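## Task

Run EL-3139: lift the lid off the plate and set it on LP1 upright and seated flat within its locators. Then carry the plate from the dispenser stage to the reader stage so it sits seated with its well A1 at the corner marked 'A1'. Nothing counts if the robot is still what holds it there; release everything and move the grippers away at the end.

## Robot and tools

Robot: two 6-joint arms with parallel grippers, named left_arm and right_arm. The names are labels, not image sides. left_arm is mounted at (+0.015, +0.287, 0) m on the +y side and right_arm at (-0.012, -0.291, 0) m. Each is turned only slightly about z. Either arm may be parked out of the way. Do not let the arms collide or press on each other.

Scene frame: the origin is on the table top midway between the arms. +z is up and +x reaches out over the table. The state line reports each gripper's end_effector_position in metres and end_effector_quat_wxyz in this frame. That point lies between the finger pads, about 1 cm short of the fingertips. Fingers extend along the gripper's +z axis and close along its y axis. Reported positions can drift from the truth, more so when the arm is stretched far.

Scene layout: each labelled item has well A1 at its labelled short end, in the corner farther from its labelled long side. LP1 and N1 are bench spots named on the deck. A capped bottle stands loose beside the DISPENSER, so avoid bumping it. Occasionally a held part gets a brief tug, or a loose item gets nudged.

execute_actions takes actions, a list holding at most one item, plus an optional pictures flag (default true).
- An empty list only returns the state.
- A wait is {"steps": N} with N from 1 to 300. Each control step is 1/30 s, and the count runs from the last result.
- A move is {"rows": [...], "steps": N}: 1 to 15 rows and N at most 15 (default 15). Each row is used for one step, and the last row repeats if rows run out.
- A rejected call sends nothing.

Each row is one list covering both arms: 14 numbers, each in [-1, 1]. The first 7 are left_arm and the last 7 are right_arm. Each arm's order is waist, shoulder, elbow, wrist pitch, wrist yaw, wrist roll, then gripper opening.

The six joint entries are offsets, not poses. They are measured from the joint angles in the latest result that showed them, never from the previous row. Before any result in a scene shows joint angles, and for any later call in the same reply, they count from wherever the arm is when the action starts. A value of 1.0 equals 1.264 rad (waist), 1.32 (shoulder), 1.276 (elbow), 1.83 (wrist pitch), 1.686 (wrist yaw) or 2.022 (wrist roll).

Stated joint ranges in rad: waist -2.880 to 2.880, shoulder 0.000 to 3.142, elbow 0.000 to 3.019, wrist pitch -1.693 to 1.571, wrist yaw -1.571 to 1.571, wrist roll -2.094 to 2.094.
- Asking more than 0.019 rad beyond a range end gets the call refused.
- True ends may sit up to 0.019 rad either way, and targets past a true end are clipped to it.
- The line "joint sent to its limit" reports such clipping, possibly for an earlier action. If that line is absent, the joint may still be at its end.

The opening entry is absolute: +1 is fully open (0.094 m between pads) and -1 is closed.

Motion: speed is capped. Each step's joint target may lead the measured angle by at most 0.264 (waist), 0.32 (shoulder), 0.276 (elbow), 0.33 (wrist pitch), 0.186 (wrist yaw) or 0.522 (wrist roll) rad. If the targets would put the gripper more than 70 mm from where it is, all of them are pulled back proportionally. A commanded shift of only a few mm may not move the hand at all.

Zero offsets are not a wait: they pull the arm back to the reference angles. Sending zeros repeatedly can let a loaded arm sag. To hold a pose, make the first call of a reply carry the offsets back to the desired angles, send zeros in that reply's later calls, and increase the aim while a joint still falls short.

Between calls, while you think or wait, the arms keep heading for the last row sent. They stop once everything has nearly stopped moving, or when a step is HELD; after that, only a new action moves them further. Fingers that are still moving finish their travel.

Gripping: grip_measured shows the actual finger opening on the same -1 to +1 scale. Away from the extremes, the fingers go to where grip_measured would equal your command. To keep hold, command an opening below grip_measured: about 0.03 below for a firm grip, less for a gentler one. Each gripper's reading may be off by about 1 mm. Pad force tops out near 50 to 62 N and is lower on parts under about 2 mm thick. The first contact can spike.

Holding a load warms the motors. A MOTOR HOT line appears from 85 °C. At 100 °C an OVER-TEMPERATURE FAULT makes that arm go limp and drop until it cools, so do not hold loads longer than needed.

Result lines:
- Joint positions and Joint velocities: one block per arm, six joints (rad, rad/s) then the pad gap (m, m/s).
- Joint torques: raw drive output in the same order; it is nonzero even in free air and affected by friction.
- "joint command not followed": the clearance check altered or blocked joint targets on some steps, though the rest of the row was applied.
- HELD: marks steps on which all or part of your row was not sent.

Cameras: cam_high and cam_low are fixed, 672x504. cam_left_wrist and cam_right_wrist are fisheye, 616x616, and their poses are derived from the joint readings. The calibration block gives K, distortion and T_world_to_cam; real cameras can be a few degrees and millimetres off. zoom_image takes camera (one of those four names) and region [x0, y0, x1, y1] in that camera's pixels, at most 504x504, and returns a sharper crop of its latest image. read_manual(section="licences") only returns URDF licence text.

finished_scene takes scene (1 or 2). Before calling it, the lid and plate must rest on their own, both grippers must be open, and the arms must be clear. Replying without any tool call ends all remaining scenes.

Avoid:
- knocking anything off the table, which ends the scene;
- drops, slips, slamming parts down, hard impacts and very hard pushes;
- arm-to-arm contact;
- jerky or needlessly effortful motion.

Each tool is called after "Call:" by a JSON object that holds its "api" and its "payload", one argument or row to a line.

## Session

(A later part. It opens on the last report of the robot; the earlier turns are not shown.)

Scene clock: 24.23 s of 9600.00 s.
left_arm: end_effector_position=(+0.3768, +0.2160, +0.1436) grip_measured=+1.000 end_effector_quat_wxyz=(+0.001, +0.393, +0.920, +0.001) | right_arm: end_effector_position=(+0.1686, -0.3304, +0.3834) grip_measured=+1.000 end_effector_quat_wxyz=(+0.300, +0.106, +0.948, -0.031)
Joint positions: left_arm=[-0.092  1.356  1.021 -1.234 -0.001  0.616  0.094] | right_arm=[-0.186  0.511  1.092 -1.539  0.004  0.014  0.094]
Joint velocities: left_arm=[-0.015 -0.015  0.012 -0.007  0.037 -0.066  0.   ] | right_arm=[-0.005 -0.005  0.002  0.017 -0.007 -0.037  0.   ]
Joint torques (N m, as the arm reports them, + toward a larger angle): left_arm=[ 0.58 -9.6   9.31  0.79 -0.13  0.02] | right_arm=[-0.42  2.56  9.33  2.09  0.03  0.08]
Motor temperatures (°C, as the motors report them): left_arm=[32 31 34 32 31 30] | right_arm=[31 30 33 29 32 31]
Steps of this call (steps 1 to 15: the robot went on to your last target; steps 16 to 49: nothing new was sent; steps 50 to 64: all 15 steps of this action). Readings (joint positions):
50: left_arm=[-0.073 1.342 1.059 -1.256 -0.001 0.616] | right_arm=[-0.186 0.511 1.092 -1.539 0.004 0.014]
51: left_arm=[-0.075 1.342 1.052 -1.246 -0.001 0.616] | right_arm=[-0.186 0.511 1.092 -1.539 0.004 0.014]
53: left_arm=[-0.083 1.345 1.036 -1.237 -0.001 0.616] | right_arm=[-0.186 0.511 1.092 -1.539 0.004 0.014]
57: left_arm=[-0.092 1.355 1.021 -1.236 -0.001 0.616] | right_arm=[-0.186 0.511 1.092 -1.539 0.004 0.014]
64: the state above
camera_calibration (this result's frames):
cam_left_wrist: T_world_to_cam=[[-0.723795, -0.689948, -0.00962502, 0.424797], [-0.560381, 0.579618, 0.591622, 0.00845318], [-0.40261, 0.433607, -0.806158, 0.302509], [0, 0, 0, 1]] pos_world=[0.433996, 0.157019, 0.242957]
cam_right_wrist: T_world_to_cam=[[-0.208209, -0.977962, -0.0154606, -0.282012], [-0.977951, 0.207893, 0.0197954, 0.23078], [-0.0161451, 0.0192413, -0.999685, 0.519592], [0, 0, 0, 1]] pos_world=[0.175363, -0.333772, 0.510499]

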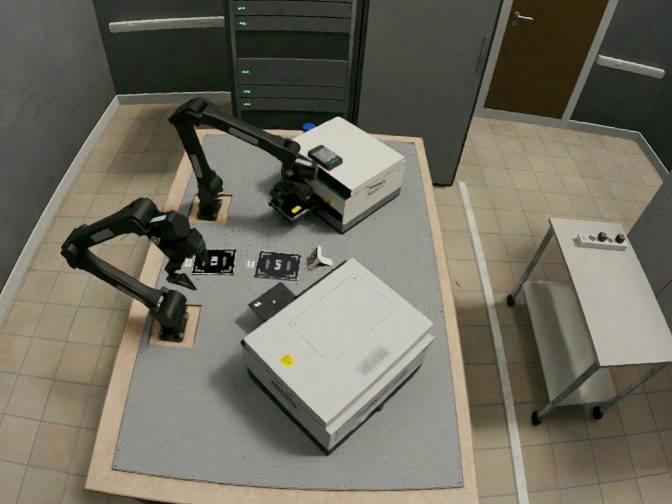

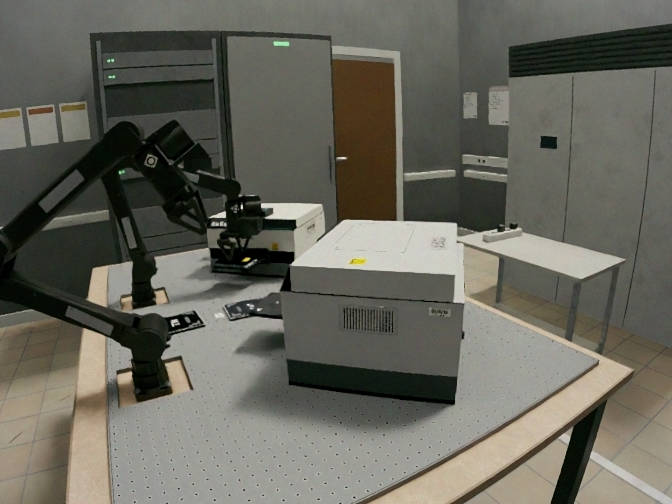

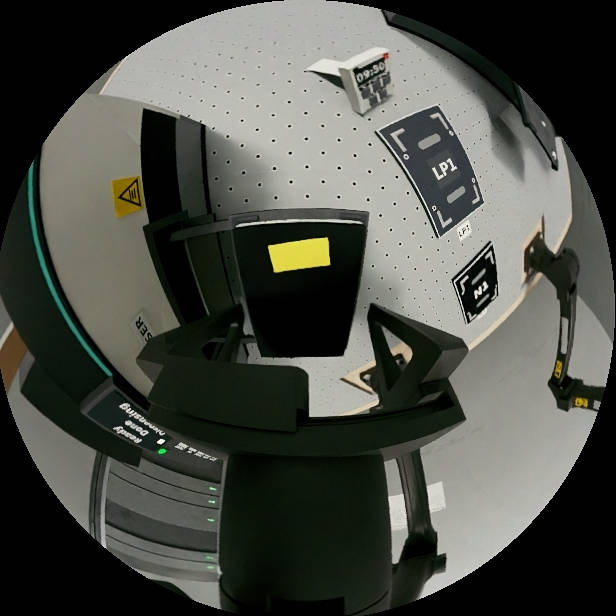

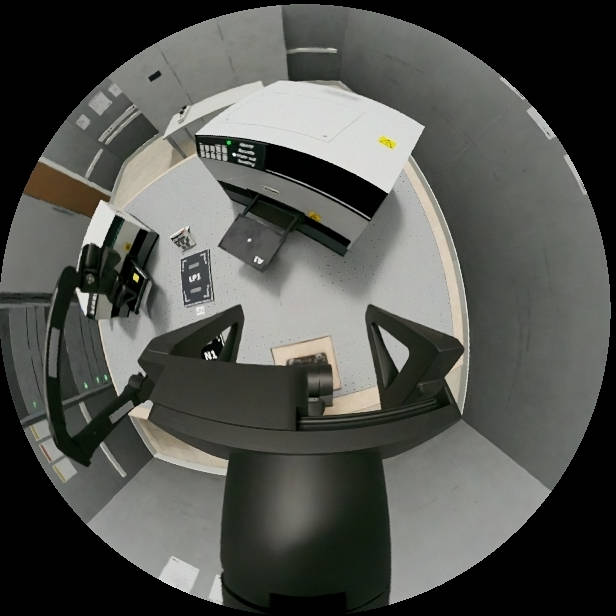

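Call:
{"api": "execute_actions", "payload": {
  "actions": [
    {"rows":[[0.018,0.024,-0.009,0.023,0,-0.012,1,0,0,0,0,0,0,1]]}
  ]
}}

Call:
{"api": "zoom_image", "payload": {
  "camera": "cam_left_wrist",
  "region": [200, 190, 420, 390]
}}

Call:
{"api": "zoom_image", "payload": {
  "camera": "cam_low",
  "region": [200, 230, 270, 280]
}}

Scene clock: 26.33 s of 9600.00 s.
left_arm: end_effector_position=(+0.3811, +0.2188, +0.1352) grip_measured=+1.000 end_effector_quat_wxyz=(+0.002, +0.382, +0.924, +0.001) | right_arm: end_effector_position=(+0.1686, -0.3304, +0.3834) grip_measured=+1.000 end_effector_quat_wxyz=(+0.300, +0.106, +0.948, -0.031)
Joint positions: left_arm=[-0.082  1.373  1.014 -1.208 -0.001  0.602  0.094] | right_arm=[-0.186  0.511  1.092 -1.539  0.004  0.014  0.094]
Joint velocities: left_arm=[-0.015 -0.005 -0.012 -0.012 -0.037  0.007  0.   ] | right_arm=[-0.015 -0.005  0.002 -0.007  0.051  0.066  0.   ]
Joint torques (N m, as the arm reports them, + toward a larger angle): left_arm=[ 2.61 -8.76  8.78  0.87 -0.09 -0.09] | right_arm=[-0.41  2.6   9.34  2.09  0.03  0.08]
Motor temperatures (°C, as the motors report them): left_arm=[32 31 34 32 31 30] | right_arm=[31 30 33 29 32 31]
Steps of this call (steps 1 to 15: the robot went on to your last target; steps 16 to 48: nothing new was sent; steps 49 to 63: all 15 steps of this action). Readings (joint positions):
49: left_arm=[-0.092 1.357 1.020 -1.230 -0.001 0.614] | right_arm=[-0.186 0.511 1.092 -1.539 0.004 0.014]
50: left_arm=[-0.091 1.358 1.019 -1.222 -0.001 0.612] | right_arm=[-0.186 0.511 1.092 -1.539 0.004 0.014]
52: left_arm=[-0.087 1.364 1.018 -1.212 -0.001 0.608] | right_arm=[-0.186 0.511 1.092 -1.539 0.004 0.014]
56: left_arm=[-0.082 1.372 1.015 -1.208 -0.001 0.604] | right_arm=[-0.186 0.511 1.092 -1.539 0.004 0.014]
63: the state above
camera_calibration (this result's frames):
cam_left_wrist: T_world_to_cam=[[-0.70753, -0.706606, -0.010476, 0.427312], [-0.574608, 0.566604, 0.590581, 0.0226611], [-0.411372, 0.423873, -0.80691, 0.301797], [0, 0, 0, 1]] pos_world=[0.439508, 0.161178, 0.234616]
cam_right_wrist: T_world_to_cam=[[-0.208209, -0.977962, -0.0154606, -0.282012], [-0.977951, 0.207893, 0.0197954, 0.23078], [-0.0161451, 0.0192413, -0.999685, 0.519592], [0, 0, 0, 1]] pos_world=[0.175363, -0.333772, 0.510499]

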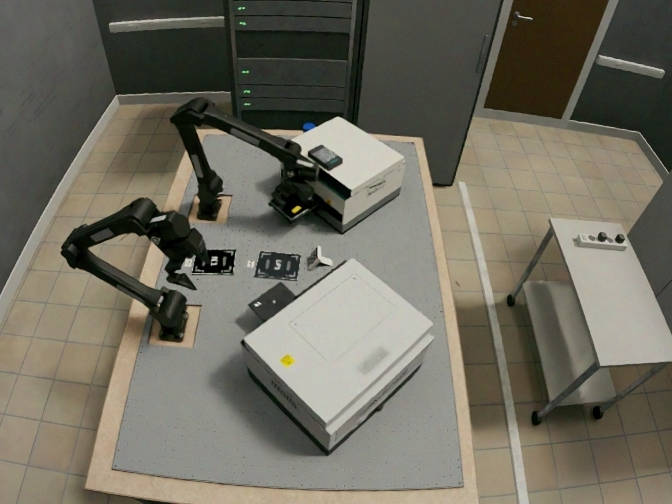

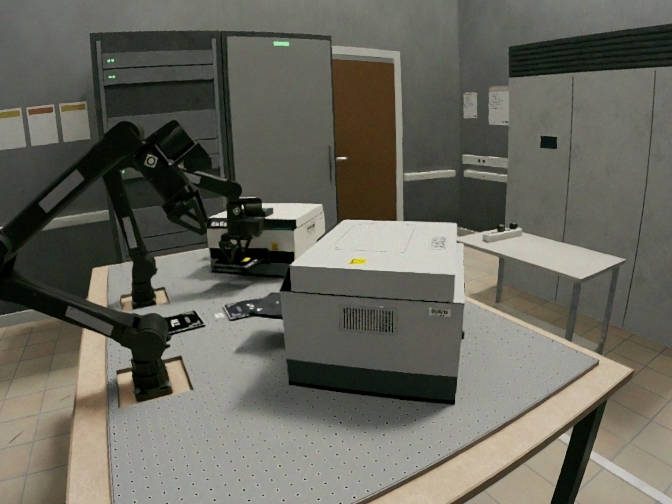

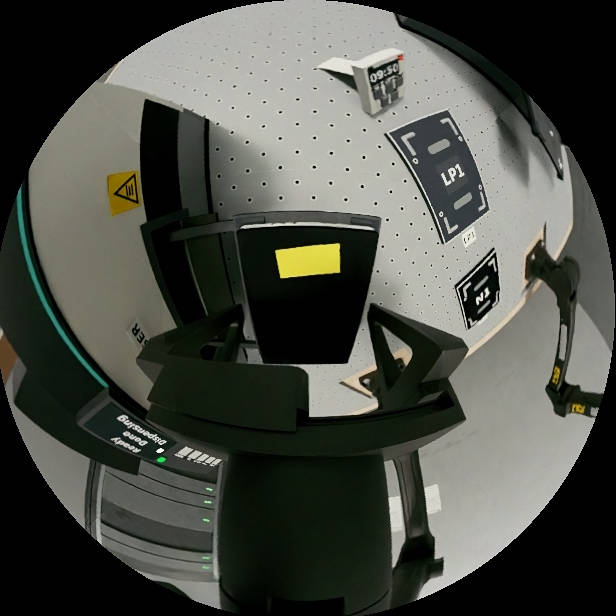

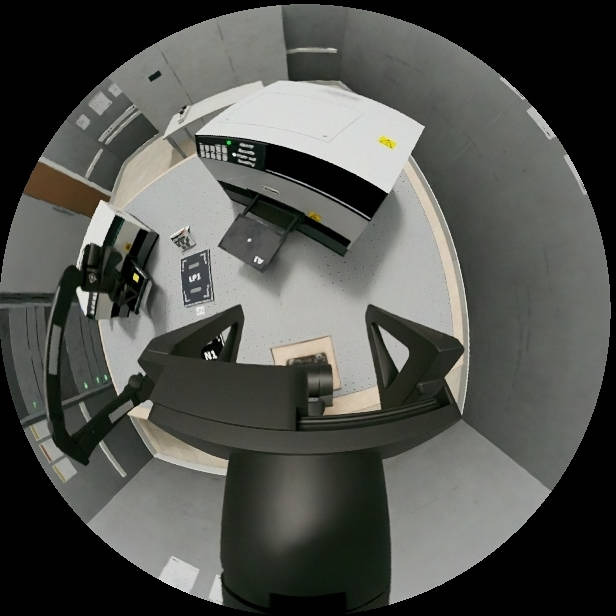

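Region (200, 190, 420, 390) of cam_left_wrist's 616x616 image, scaled by 2.291, with more detail than that image has; it fills the top 458 rows of this view, and the rest is white.

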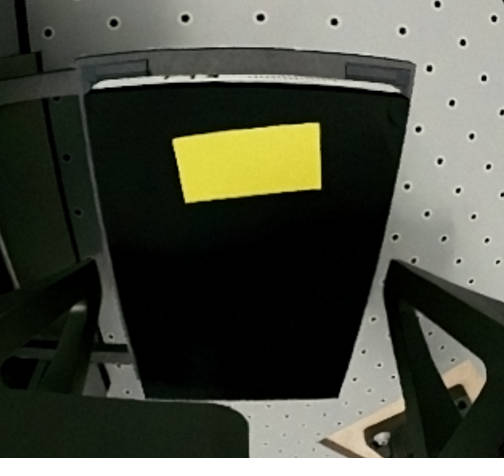

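Region (200, 230, 270, 280) of cam_low's 672x504 image, scaled by 7.200, with more detail than that image has; it fills the top 360 rows of this view, and the rest is white.

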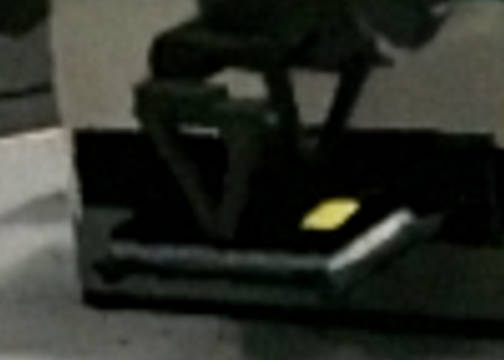

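Call:
{"api": "execute_actions", "payload": {
  "actions": [
    {"rows":[[0,0.012,-0.013,0.016,0,0,1,0,0,0,0,0,0,1]]}
  ],
  "pictures": false
}}

Call:
{"api": "execute_actions", "payload": {
  "actions": [
    {"rows":[[0,0,0.008,0,0,0,0.9,0,0,0,0,0,0,1],[0,0,0.008,0,0,0,0.86,0,0,0,0,0,0,1],[0,0,0.008,0,0,0,0.83,0,0,0,0,0,0,1],[0,0,0.008,0,0,0,0.80,0,0,0,0,0,0,1],[0,0,0.008,0,0,0,0.77,0,0,0,0,0,0,1]]}
  ]
}}

Call:
{"api": "zoom_image", "payload": {
  "camera": "cam_low",
  "region": [200, 230, 270, 280]
}}

Scene clock: 28.60 s of 9600.00 s.
left_arm: end_effector_position=(+0.3792, +0.2191, +0.1305) grip_measured=+1.000 end_effector_quat_wxyz=(+0.001, +0.382, +0.924, +0.001) | right_arm: end_effector_position=(+0.1686, -0.3304, +0.3834) grip_measured=+1.000 end_effector_quat_wxyz=(+0.300, +0.106, +0.948, -0.031)
Joint positions: left_arm=[-0.082  1.373  1.001 -1.196 -0.001  0.602  0.094] | right_arm=[-0.186  0.511  1.092 -1.539  0.004  0.014  0.094]
Joint velocities: left_arm=[-0.005  0.015 -0.002  0.032 -0.051  0.007  0.   ] | right_arm=[-0.005 -0.005  0.007  0.002 -0.066 -0.007  0.   ]
Joint torques (N m, as the arm reports them, + toward a larger angle): left_arm=[ 1.6  -8.33  8.7   1.24 -0.13  0.04] | right_arm=[-0.38  2.57  9.33  2.08  0.03  0.08]
Motor temperatures (°C, as the motors report them): left_arm=[32 31 34 32 31 30] | right_arm=[31 30 33 29 32 31]
Steps of this call (steps 1 to 15: the robot went on to your last target; steps 16 to 53: nothing new was sent; steps 54 to 68: all 15 steps of this action). Readings (joint positions):
54: left_arm=[-0.082 1.373 1.012 -1.206 -0.001 0.602] | right_arm=[-0.186 0.511 1.092 -1.539 0.004 0.014]
55: left_arm=[-0.082 1.373 1.011 -1.201 -0.001 0.602] | right_arm=[-0.186 0.511 1.092 -1.539 0.004 0.014]
57: left_arm=[-0.082 1.373 1.005 -1.197 -0.001 0.602] | right_arm=[-0.186 0.511 1.092 -1.539 0.004 0.014]
61: left_arm=[-0.082 1.373 1.001 -1.196 -0.001 0.602] | right_arm=[-0.186 0.511 1.092 -1.539 0.004 0.014]
68: the state above

Scene clock: 29.10 s of 9600.00 s.
left_arm: end_effector_position=(+0.3792, +0.2191, +0.1305) grip_measured=+0.787 end_effector_quat_wxyz=(+0.001, +0.382, +0.924, +0.001) | right_arm: end_effector_position=(+0.1686, -0.3304, +0.3834) grip_measured=+1.000 end_effector_quat_wxyz=(+0.300, +0.106, +0.948, -0.031)
Joint positions: left_arm=[-0.082  1.373  1.001 -1.196 -0.001  0.602  0.084] | right_arm=[-0.186  0.511  1.092 -1.539  0.004  0.014  0.094]
Joint velocities: left_arm=[-0.024  0.005  0.012  0.007 -0.066 -0.037 -0.   ] | right_arm=[-0.005 -0.005 -0.007 -0.002 -0.022 -0.022  0.   ]
Joint torques (N m, as the arm reports them, + toward a larger angle): left_arm=[ 1.83 -9.92  9.8   0.04 -0.1   0.03] | right_arm=[-0.39  2.59  9.34  2.09  0.03  0.08]
Motor temperatures (°C, as the motors report them): left_arm=[32 31 34 32 31 30] | right_arm=[31 30 33 29 32 31]
Steps of this call (steps 1 to 15: all 15 steps of this action). Readings (joint positions):
1: left_arm=[-0.082 1.373 1.001 -1.196 -0.001 0.602] | right_arm=[-0.186 0.511 1.092 -1.539 0.004 0.014]
2: left_arm=[-0.082 1.373 1.001 -1.196 -0.001 0.602] | right_arm=[-0.186 0.511 1.092 -1.539 0.004 0.014]
4: left_arm=[-0.082 1.373 1.001 -1.196 -0.001 0.602] | right_arm=[-0.186 0.511 1.092 -1.539 0.004 0.014]
8: left_arm=[-0.082 1.373 1.001 -1.196 -0.001 0.602] | right_arm=[-0.186 0.511 1.092 -1.539 0.004 0.014]
15: the state above
camera_calibration (this result's frames):
cam_left_wrist: T_world_to_cam=[[-0.707272, -0.706874, -0.00982604, 0.426059], [-0.574159, 0.566262, 0.591344, 0.0239249], [-0.412442, 0.423883, -0.806359, 0.297479], [0, 0, 0, 1]] pos_world=[0.437769, 0.161526, 0.229913]
cam_right_wrist: T_world_to_cam=[[-0.208209, -0.977962, -0.0154606, -0.282012], [-0.977951, 0.207893, 0.0197954, 0.23078], [-0.0161451, 0.0192413, -0.999685, 0.519592], [0, 0, 0, 1]] pos_world=[0.175363, -0.333772, 0.510499]

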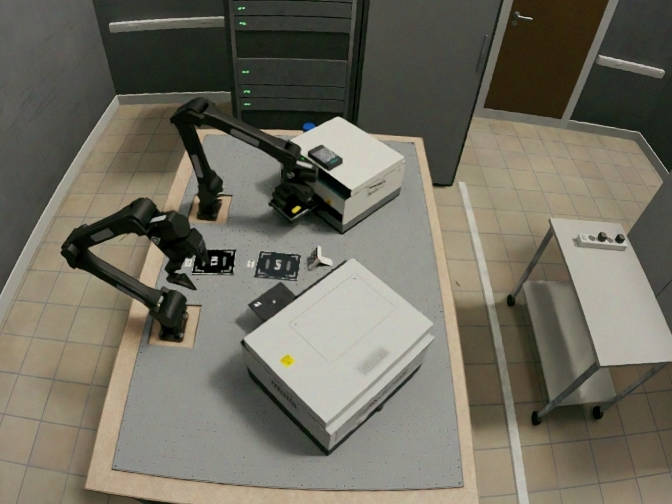

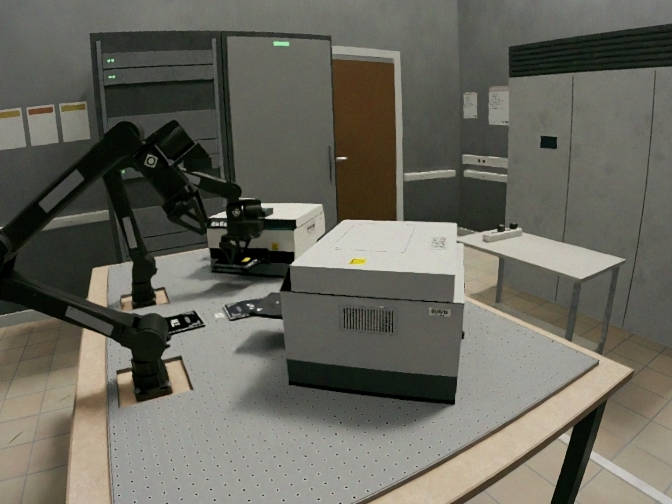

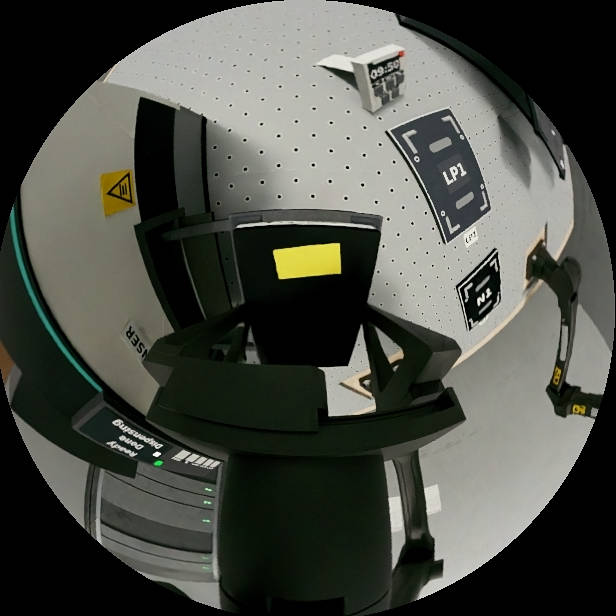

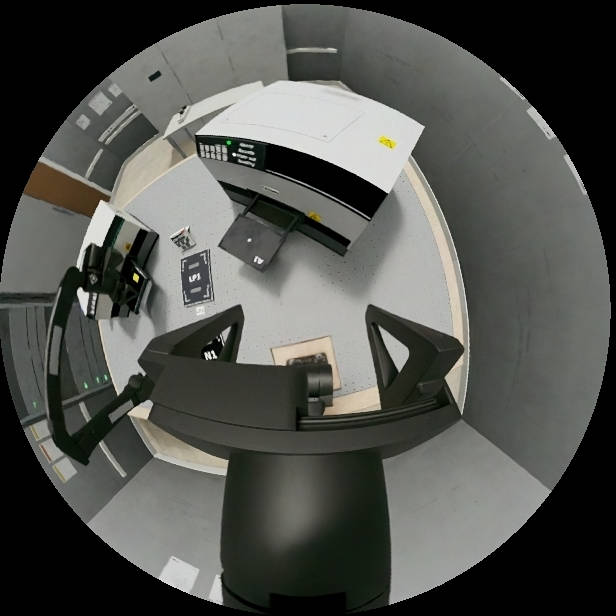

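Region (200, 230, 270, 280) of cam_low's 672x504 image, scaled by 7.200, with more detail than that image has; it fills the top 360 rows of this view, and the rest is white.

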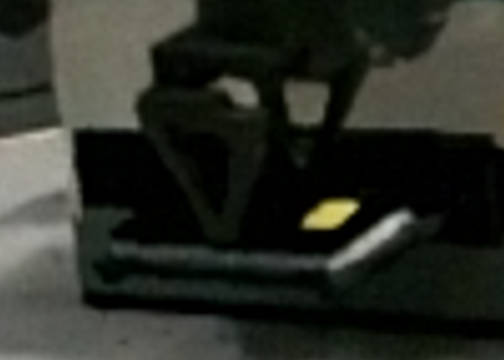

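Call:
{"api": "execute_actions", "payload": {
  "actions": [
    {"rows":[[0,0,0.008,0,0,0,0.75,0,0,0,0,0,0,1],[0,0,0.008,0,0,0,0.75,0,0,0,0,0,0,1],[0,0,0.008,0,0,0,0.75,0,0,0,0,0,0,1],[0,-0.01,0.03,-0.01,0,0,0.75,0,0,0,0,0,0,1],[0,-0.015,0.04,-0.02,0,0,0.75,0,0,0,0,0,0,1],[0,-0.02,0.05,-0.03,0,0,0.75,0,0,0,0,0,0,1],[0,-0.025,0.06,-0.04,0,0,0.75,0,0,0,0,0,0,1],[0,-0.03,0.07,-0.05,0,0,0.75,0,0,0,0,0,0,1]]}
  ],
  "pictures": false
}}

Call:
{"api": "execute_actions", "payload": {
  "actions": [
    {"steps":15}
  ]
}}

Scene clock: 30.70 s of 9600.00 s.
left_arm: end_effector_position=(+0.3747, +0.2201, +0.1528) grip_measured=+0.780 end_effector_quat_wxyz=(-0.005, +0.382, +0.924, -0.000) | right_arm: end_effector_position=(+0.1686, -0.3304, +0.3834) grip_measured=+1.000 end_effector_quat_wxyz=(+0.300, +0.106, +0.948, -0.031)
Joint positions: left_arm=[-0.082  1.349  1.04  -1.272 -0.002  0.602  0.084] | right_arm=[-0.186  0.511  1.092 -1.539  0.004  0.014  0.094]
Joint velocities: left_arm=[-0.005 -0.034  0.017 -0.061 -0.007  0.037  0.   ] | right_arm=[-0.015 -0.015 -0.012 -0.007 -0.007  0.022  0.   ]
Joint torques (N m, as the arm reports them, + toward a larger angle): left_arm=[  1.48 -10.24  13.53  -0.3   -0.04   0.03] | right_arm=[-0.4   2.59  9.34  2.09  0.03  0.08]
Motor temperatures (°C, as the motors report them): left_arm=[32 31 34 32 31 30] | right_arm=[31 30 33 29 32 31]
Steps of this call (steps 1 to 15: the robot went on to your last target; steps 16 to 33: nothing new was sent; steps 34 to 48: all 15 steps of this action). Readings (joint positions):
34: left_arm=[-0.082 1.373 1.001 -1.196 -0.001 0.602] | right_arm=[-0.186 0.511 1.092 -1.539 0.004 0.014]
35: left_arm=[-0.082 1.373 1.001 -1.196 -0.001 0.602] | right_arm=[-0.186 0.511 1.092 -1.539 0.004 0.014]
37: left_arm=[-0.082 1.373 1.001 -1.197 -0.001 0.602] | right_arm=[-0.186 0.511 1.092 -1.539 0.004 0.014]
41: left_arm=[-0.082 1.372 1.016 -1.227 -0.002 0.602] | right_arm=[-0.186 0.511 1.092 -1.539 0.004 0.014]
48: the state above

Scene clock: 31.20 s of 9600.00 s.
left_arm: end_effector_position=(+0.3744, +0.2201, +0.1529) grip_measured=+0.780 end_effector_quat_wxyz=(-0.006, +0.382, +0.924, -0.000) | right_arm: end_effector_position=(+0.1686, -0.3304, +0.3834) grip_measured=+1.000 end_effector_quat_wxyz=(+0.300, +0.106, +0.948, -0.031)
Joint positions: left_arm=[-0.082  1.348  1.04  -1.273 -0.002  0.602  0.084] | right_arm=[-0.186  0.511  1.092 -1.539  0.004  0.014  0.094]
Joint velocities: left_arm=[-0.005 -0.005 -0.007  0.012  0.007  0.022 -0.001] | right_arm=[ 0.005 -0.005  0.002 -0.012 -0.007 -0.037  0.   ]
Joint torques (N m, as the arm reports them, + toward a larger angle): left_arm=[  1.62 -11.14  13.37  -0.21  -0.1    0.04] | right_arm=[-0.4   2.55  9.34  2.09  0.03  0.08]
Motor temperatures (°C, as the motors report them): left_arm=[32 31 34 32 31 30] | right_arm=[31 30 33 29 32 31]
Steps of this call (steps 1 to 15: the robot went on to your last target). Readings (joint positions):
1: left_arm=[-0.082 1.348 1.040 -1.273 -0.002 0.602] | right_arm=[-0.186 0.511 1.092 -1.539 0.004 0.014]
2: left_arm=[-0.082 1.348 1.040 -1.273 -0.002 0.602] | right_arm=[-0.186 0.511 1.092 -1.539 0.004 0.014]
4: left_arm=[-0.082 1.348 1.040 -1.273 -0.002 0.602] | right_arm=[-0.186 0.511 1.092 -1.539 0.004 0.014]
8: left_arm=[-0.082 1.348 1.040 -1.273 -0.002 0.602] | right_arm=[-0.186 0.511 1.092 -1.539 0.004 0.014]
15: the state above
All arms were judged still, so your last target was given up. Only a new action makes them travel on or press farther. Fingers that are still opening or closing keep moving.
camera_calibration (this result's frames):
cam_left_wrist: T_world_to_cam=[[-0.707358, -0.706851, -0.0026653, 0.422548], [-0.56619, 0.56433, 0.6008, 0.00337203], [-0.423172, 0.426489, -0.799395, 0.315493], [0, 0, 0, 1]] pos_world=[0.434309, 0.162221, 0.251304]
cam_right_wrist: T_world_to_cam=[[-0.208209, -0.977962, -0.0154606, -0.282012], [-0.977951, 0.207893, 0.0197954, 0.23078], [-0.0161451, 0.0192413, -0.999685, 0.519592], [0, 0, 0, 1]] pos_world=[0.175363, -0.333772, 0.510499]

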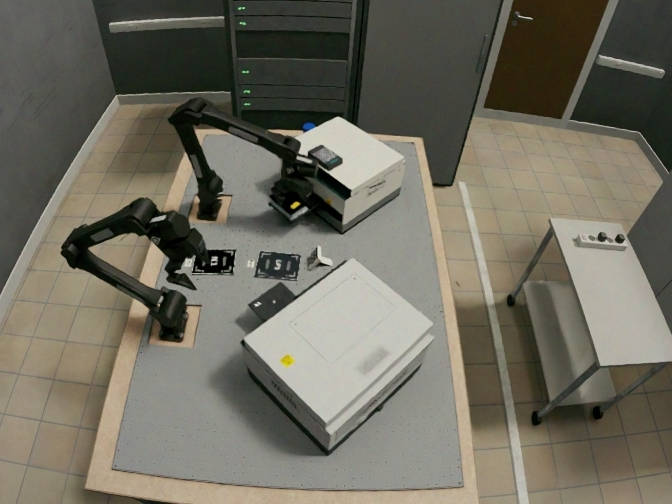

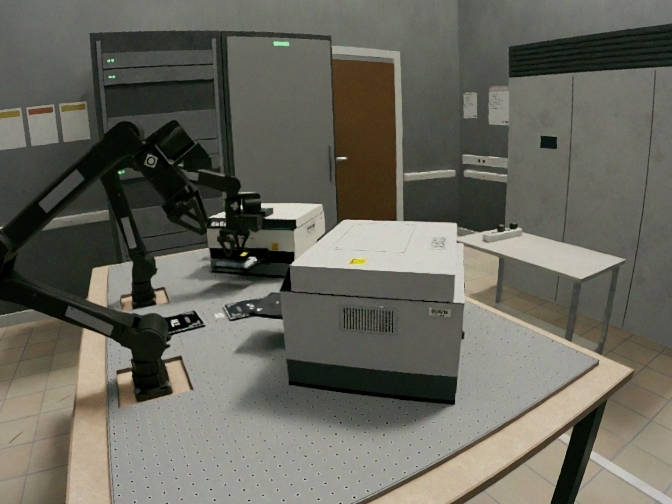

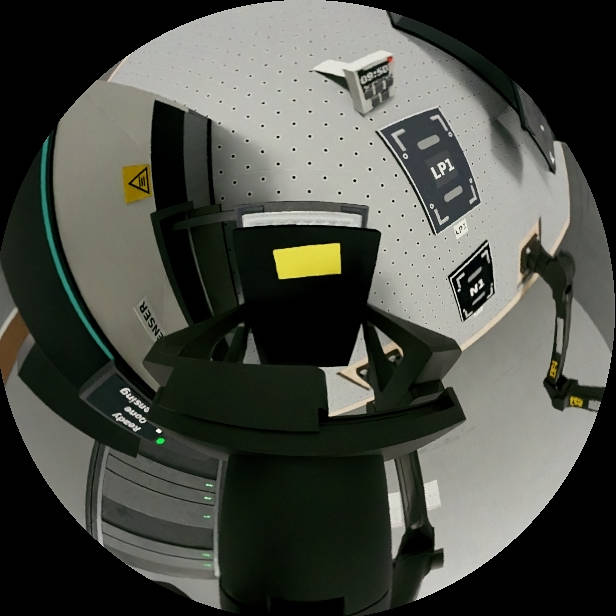

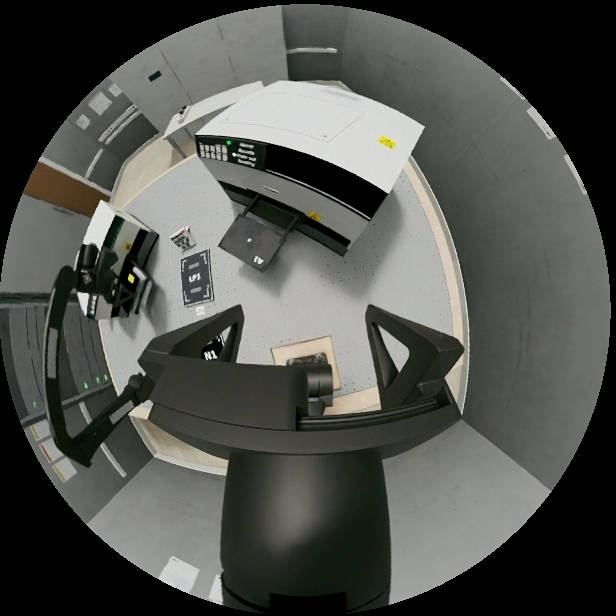

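Call:
{"api": "execute_actions", "payload": {
  "actions": [
    {"rows":[[-0.05,0,0.05,-0.02,0,0,0.75,0,0,0,0,0,0,1],[-0.1,0,0.06,-0.03,0,0,0.75,0,0,0,0,0,0,1],[-0.14,0.01,0.07,-0.03,0,0,0.75,0,0,0,0,0,0,1],[-0.18,0.02,0.08,-0.03,0,-0.05,0.75,0,0,0,0,0,0,1],[-0.22,0.04,0.1,-0.03,0,-0.1,0.75,0,0,0,0,0,0,1],[-0.26,0.06,0.12,-0.03,0,-0.16,0.75,0,0,0,0,0,0,1],[-0.3,0.08,0.14,-0.02,0,-0.22,0.75,0,0,0,0,0,0,1],[-0.34,0.1,0.16,-0.02,0,-0.28,0.75,0,0,0,0,0,0,1],[-0.38,0.12,0.18,-0.02,0,-0.35,0.75,0,0,0,0,0,0,1],[-0.42,0.14,0.2,-0.01,0,-0.45,0.75,0,0,0,0,0,0,1],[-0.45,0.17,0.215,0,0,-0.62,0.75,0,0,0,0,0,0,1]]}
  ],
  "pictures": false
}}

Call:
{"api": "execute_actions", "payload": {
  "actions": [
    {"steps":45}
  ]
}}

Scene clock: 34.13 s of 9600.00 s.
left_arm: end_effector_position=(+0.3432, -0.0154, +0.1563) grip_measured=+0.780 end_effector_quat_wxyz=(-0.002, +0.308, +0.951, +0.001) | right_arm: end_effector_position=(+0.1686, -0.3304, +0.3834) grip_measured=+1.000 end_effector_quat_wxyz=(+0.300, +0.106, +0.948, -0.031)
Joint positions: left_arm=[-0.643  1.548  1.26  -1.287 -0.001 -0.116  0.084] | right_arm=[-0.186  0.511  1.092 -1.539  0.004  0.014  0.094]
Joint velocities: left_arm=[-0.777  0.571  0.388  0.178 -0.051 -2.733 -0.001] | right_arm=[-0.015  0.005  0.007  0.002  0.022 -0.037  0.   ]
Joint torques (N m, as the arm reports them, + toward a larger angle): left_arm=[  3.76 -13.88  11.6    0.09  -0.26  -0.07] | right_arm=[-0.41  2.57  9.34  2.09  0.03  0.08]
Motor temperatures (°C, as the motors report them): left_arm=[32 31 35 32 31 30] | right_arm=[31 30 33 29 32 31]
Steps of this call (steps 1 to 73: nothing new was sent; steps 74 to 88: all 15 steps of this action). Readings (joint positions):
74: left_arm=[-0.086 1.348 1.040 -1.277 -0.003 0.602] | right_arm=[-0.186 0.511 1.092 -1.539 0.004 0.014]
75: left_arm=[-0.096 1.348 1.043 -1.286 -0.004 0.602] | right_arm=[-0.186 0.511 1.092 -1.539 0.004 0.014]
77: left_arm=[-0.156 1.349 1.053 -1.305 -0.006 0.590] | right_arm=[-0.186 0.511 1.092 -1.539 0.004 0.014]
81: left_arm=[-0.349 1.385 1.111 -1.310 -0.005 0.428] | right_arm=[-0.186 0.511 1.092 -1.539 0.004 0.014]
88: the state above

Scene clock: 35.63 s of 9600.00 s.
left_arm: end_effector_position=(+0.3422, -0.0256, +0.1460) grip_measured=+0.780 end_effector_quat_wxyz=(-0.007, +0.059, +0.998, +0.006) | right_arm: end_effector_position=(+0.1686, -0.3304, +0.3834) grip_measured=+1.000 end_effector_quat_wxyz=(+0.300, +0.106, +0.948, -0.031)
Joint positions: left_arm=[-0.661  1.581  1.27  -1.28  -0.    -0.642  0.084] | right_arm=[-0.186  0.511  1.092 -1.539  0.004  0.014  0.094]
Joint velocities: left_arm=[-0.005  0.005  0.012  0.002  0.007 -0.022 -0.001] | right_arm=[-0.005 -0.015  0.002  0.007 -0.081  0.007  0.   ]
Joint torques (N m, as the arm reports them, + toward a larger angle): left_arm=[  2.75 -13.58  12.64   0.41  -0.28  -0.06] | right_arm=[-0.44  2.57  9.34  2.09  0.03  0.08]
Motor temperatures (°C, as the motors report them): left_arm=[32 31 35 32 31 30] | right_arm=[31 30 33 29 32 31]
Steps of this call (steps 1 to 45: the robot went on to your last target). Readings (joint positions):
1: left_arm=[-0.664 1.564 1.269 -1.282 0.000 -0.212] | right_arm=[-0.186 0.511 1.092 -1.539 0.004 0.014]
2: left_arm=[-0.677 1.574 1.270 -1.280 0.001 -0.298] | right_arm=[-0.186 0.511 1.092 -1.539 0.004 0.014]
4: left_arm=[-0.681 1.581 1.270 -1.280 0.001 -0.422] | right_arm=[-0.186 0.511 1.092 -1.539 0.004 0.014]
8: left_arm=[-0.666 1.581 1.270 -1.280 0.000 -0.553] | right_arm=[-0.186 0.511 1.092 -1.539 0.004 0.014]
45: the state above
All arms were judged still, so your last target was given up. Only a new action makes them travel on or press farther. Fingers that are still opening or closing keep moving.
camera_calibration (this result's frames):
cam_left_wrist: T_world_to_cam=[[-0.120294, -0.99255, -0.0193375, 0.0202518], [-0.792022, 0.0842103, 0.604656, 0.192417], [-0.598523, 0.0880522, -0.796252, 0.452067], [0, 0, 0, 1]] pos_world=[0.425407, -0.0359081, 0.244005]
cam_right_wrist: T_world_to_cam=[[-0.208209, -0.977962, -0.0154606, -0.282012], [-0.977951, 0.207893, 0.0197954, 0.23078], [-0.0161451, 0.0192413, -0.999685, 0.519592], [0, 0, 0, 1]] pos_world=[0.175363, -0.333772, 0.510499]

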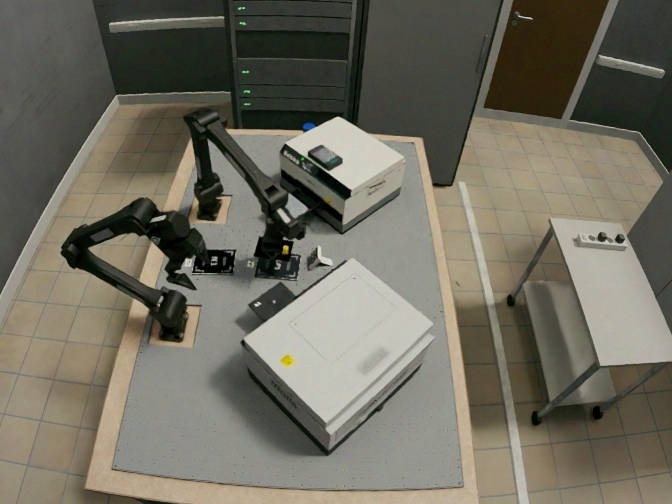

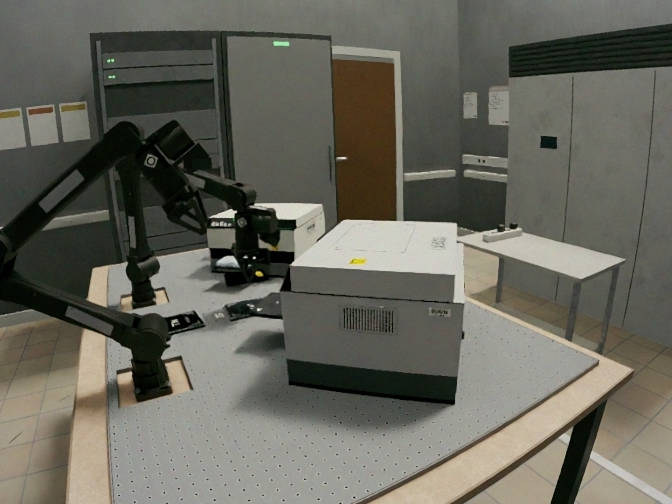

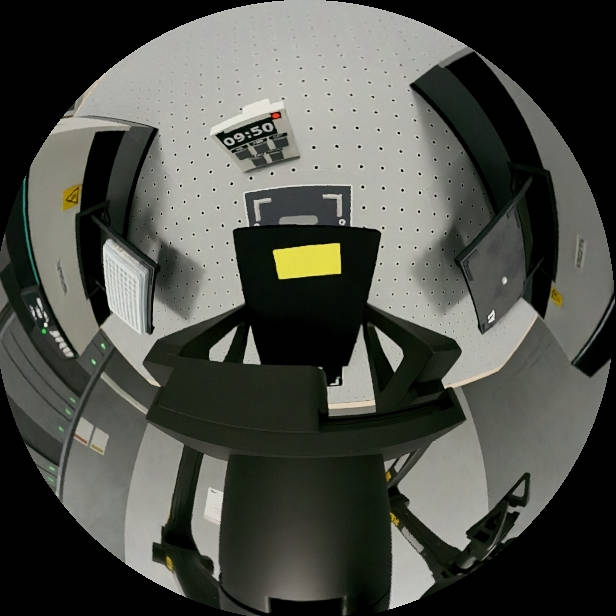

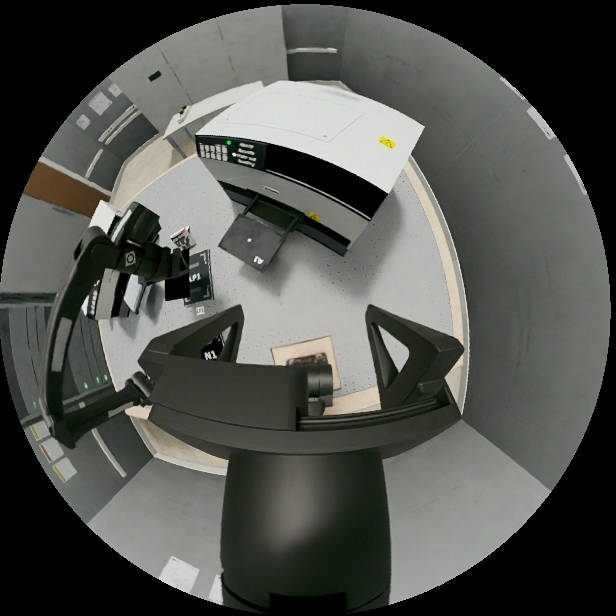

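Call:
{"api": "execute_actions", "payload": {
  "actions": [
    {"rows":[[0.01,0.01,-0.01,0.015,0,0,0.75,0,0,0,0,0,0,1],[0.02,0.02,-0.02,0.03,0,0,0.75,0,0,0,0,0,0,1],[0.027,0.03,-0.03,0.045,0,0.01,0.75,0,0,0,0,0,0,1],[0.027,0.035,-0.04,0.06,0,0.016,0.75,0,0,0,0,0,0,1],[0.027,0.04,-0.05,0.075,0,0.016,0.75,0,0,0,0,0,0,1],[0.027,0.05,-0.06,0.09,0,0.016,0.75,0,0,0,0,0,0,1],[0.027,0.06,-0.07,0.105,0,0.016,0.75,0,0,0,0,0,0,1],[0.027,0.07,-0.08,0.12,0,0.016,0.75,0,0,0,0,0,0,1],[0.027,0.075,-0.09,0.135,0,0.016,0.75,0,0,0,0,0,0,1],[0.027,0.08,-0.10,0.15,0,0.016,0.75,0,0,0,0,0,0,1],[0.027,0.086,-0.112,0.159,0,0.016,0.75,0,0,0,0,0,0,1]]}
  ],
  "pictures": false
}}

Call:
{"api": "execute_actions", "payload": {
  "actions": [
    {"steps":20}
  ]
}}

Call:
{"api": "zoom_image", "payload": {
  "camera": "cam_left_wrist",
  "region": [200, 170, 420, 390]
}}

Scene clock: 38.03 s of 9600.00 s.
left_arm: end_effector_position=(+0.3512, -0.0203, +0.0465) grip_measured=+0.780 end_effector_quat_wxyz=(-0.006, +0.058, +0.998, +0.000) | right_arm: end_effector_position=(+0.1686, -0.3304, +0.3834) grip_measured=+1.000 end_effector_quat_wxyz=(+0.300, +0.106, +0.948, -0.031)
Joint positions: left_arm=[-0.636  1.694  1.126 -1.013  0.007 -0.619  0.084] | right_arm=[-0.186  0.511  1.092 -1.539  0.004  0.014  0.094]
Joint velocities: left_arm=[-0.015  0.015  0.007  0.002  0.037  0.081  0.001] | right_arm=[-0.005 -0.015  0.007 -0.012  0.022  0.051  0.   ]
Joint torques (N m, as the arm reports them, + toward a larger angle): left_arm=[  2.13 -13.47   8.01   1.    -0.61  -0.04] | right_arm=[-0.39  2.54  9.34  2.09  0.03  0.08]
Motor temperatures (°C, as the motors report them): left_arm=[32 31 35 32 31 30] | right_arm=[31 30 33 29 32 31]
Steps of this call (steps 1 to 57: nothing new was sent; steps 58 to 72: all 15 steps of this action). Readings (joint positions):
58: left_arm=[-0.661 1.581 1.270 -1.278 -0.000 -0.642] | right_arm=[-0.186 0.511 1.092 -1.539 0.004 0.014]
59: left_arm=[-0.660 1.581 1.266 -1.270 -0.000 -0.642] | right_arm=[-0.186 0.511 1.092 -1.539 0.004 0.014]
61: left_arm=[-0.656 1.583 1.251 -1.233 -0.000 -0.637] | right_arm=[-0.186 0.511 1.092 -1.539 0.004 0.014]
65: left_arm=[-0.641 1.612 1.203 -1.130 -0.000 -0.627] | right_arm=[-0.186 0.511 1.092 -1.539 0.004 0.014]
72: the state above

Scene clock: 38.70 s of 9600.00 s.
left_arm: end_effector_position=(+0.3537, -0.0212, +0.0475) grip_measured=+0.780 end_effector_quat_wxyz=(+0.000, +0.059, +0.998, -0.001) | right_arm: end_effector_position=(+0.1686, -0.3304, +0.3834) grip_measured=+1.000 end_effector_quat_wxyz=(+0.300, +0.106, +0.948, -0.031)
Joint positions: left_arm=[-0.636  1.692  1.126 -1.003  0.001 -0.618  0.084] | right_arm=[-0.186  0.511  1.092 -1.539  0.004  0.014  0.094]
Joint velocities: left_arm=[ 0.005 -0.005  0.007  0.002 -0.022 -0.051  0.   ] | right_arm=[-0.005 -0.015 -0.002 -0.017 -0.022  0.066  0.   ]
Joint torques (N m, as the arm reports them, + toward a larger angle): left_arm=[  2.66 -13.91   8.2    0.96  -0.29   0.07] | right_arm=[-0.4   2.58  9.34  2.08  0.03  0.08]
Motor temperatures (°C, as the motors report them): left_arm=[32 31 35 32 31 30] | right_arm=[31 30 33 29 32 31]
Steps of this call (steps 1 to 15: the robot went on to your last target; steps 16 to 20: nothing new was sent). Readings (joint positions):
1: left_arm=[-0.636 1.693 1.126 -1.012 0.007 -0.618] | right_arm=[-0.186 0.511 1.092 -1.539 0.004 0.014]
2: left_arm=[-0.636 1.692 1.126 -1.008 0.005 -0.618] | right_arm=[-0.186 0.511 1.092 -1.539 0.004 0.014]
4: left_arm=[-0.636 1.692 1.126 -1.005 0.003 -0.618] | right_arm=[-0.186 0.511 1.092 -1.539 0.004 0.014]
8: left_arm=[-0.636 1.692 1.126 -1.003 0.002 -0.618] | right_arm=[-0.186 0.511 1.092 -1.539 0.004 0.014]
20: the state above
All arms were judged still, so your last target was given up. Only a new action makes them travel on or press farther. Fingers that are still opening or closing keep moving.
camera_calibration (this result's frames):
cam_left_wrist: T_world_to_cam=[[-0.118969, -0.992881, -0.0058131, 0.0230142], [-0.800453, 0.092445, 0.592224, 0.264405], [-0.58747, 0.0751097, -0.805753, 0.376315], [0, 0, 0, 1]] pos_world=[0.435455, -0.0298574, 0.146764]
cam_right_wrist: T_world_to_cam=[[-0.208209, -0.977962, -0.0154606, -0.282012], [-0.977951, 0.207893, 0.0197954, 0.23078], [-0.0161451, 0.0192413, -0.999685, 0.519592], [0, 0, 0, 1]] pos_world=[0.175363, -0.333772, 0.510499]

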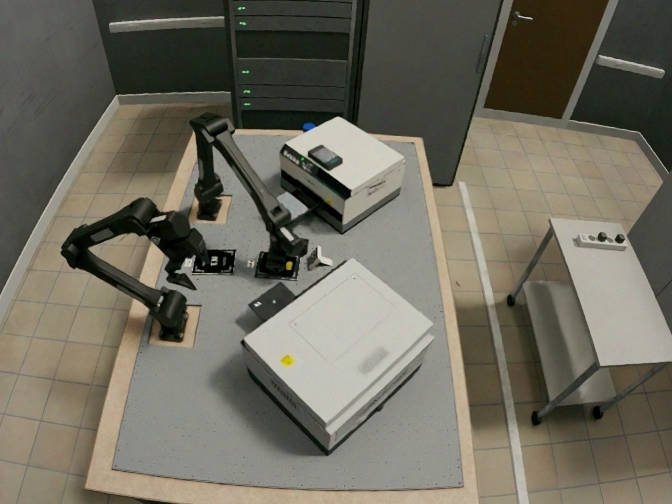

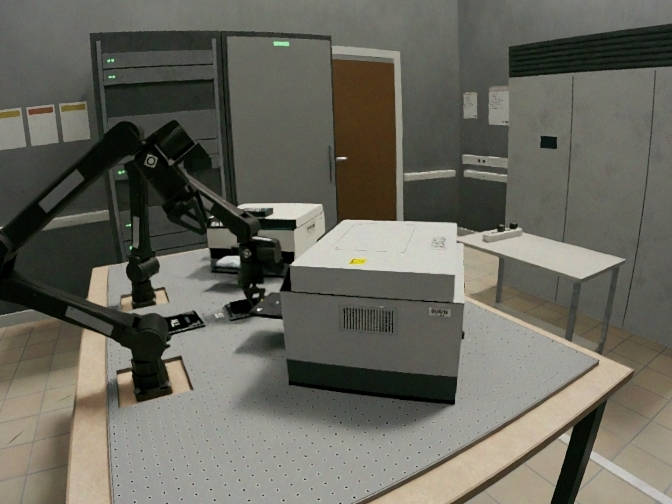

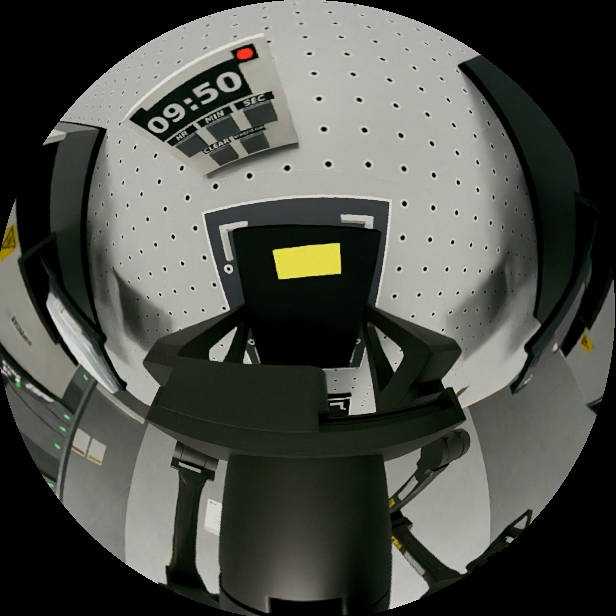

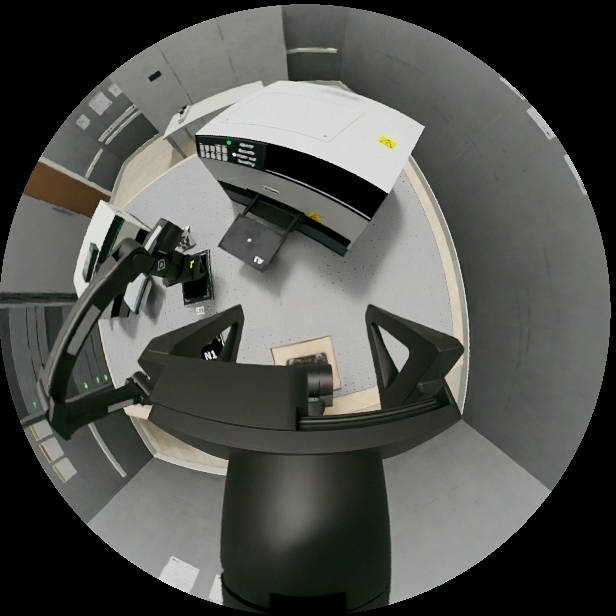

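Region (200, 170, 420, 390) of cam_left_wrist's 616x616 image, scaled by 2.291, with more detail than that image has.

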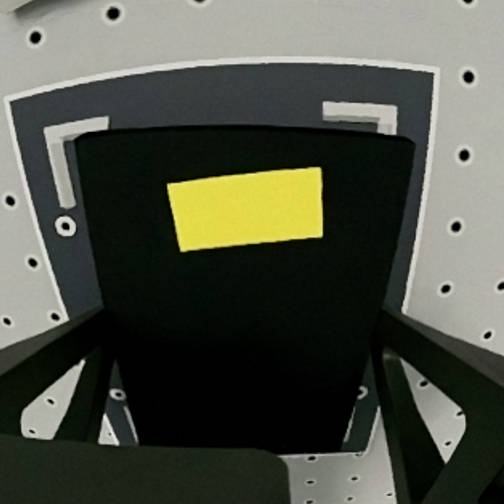

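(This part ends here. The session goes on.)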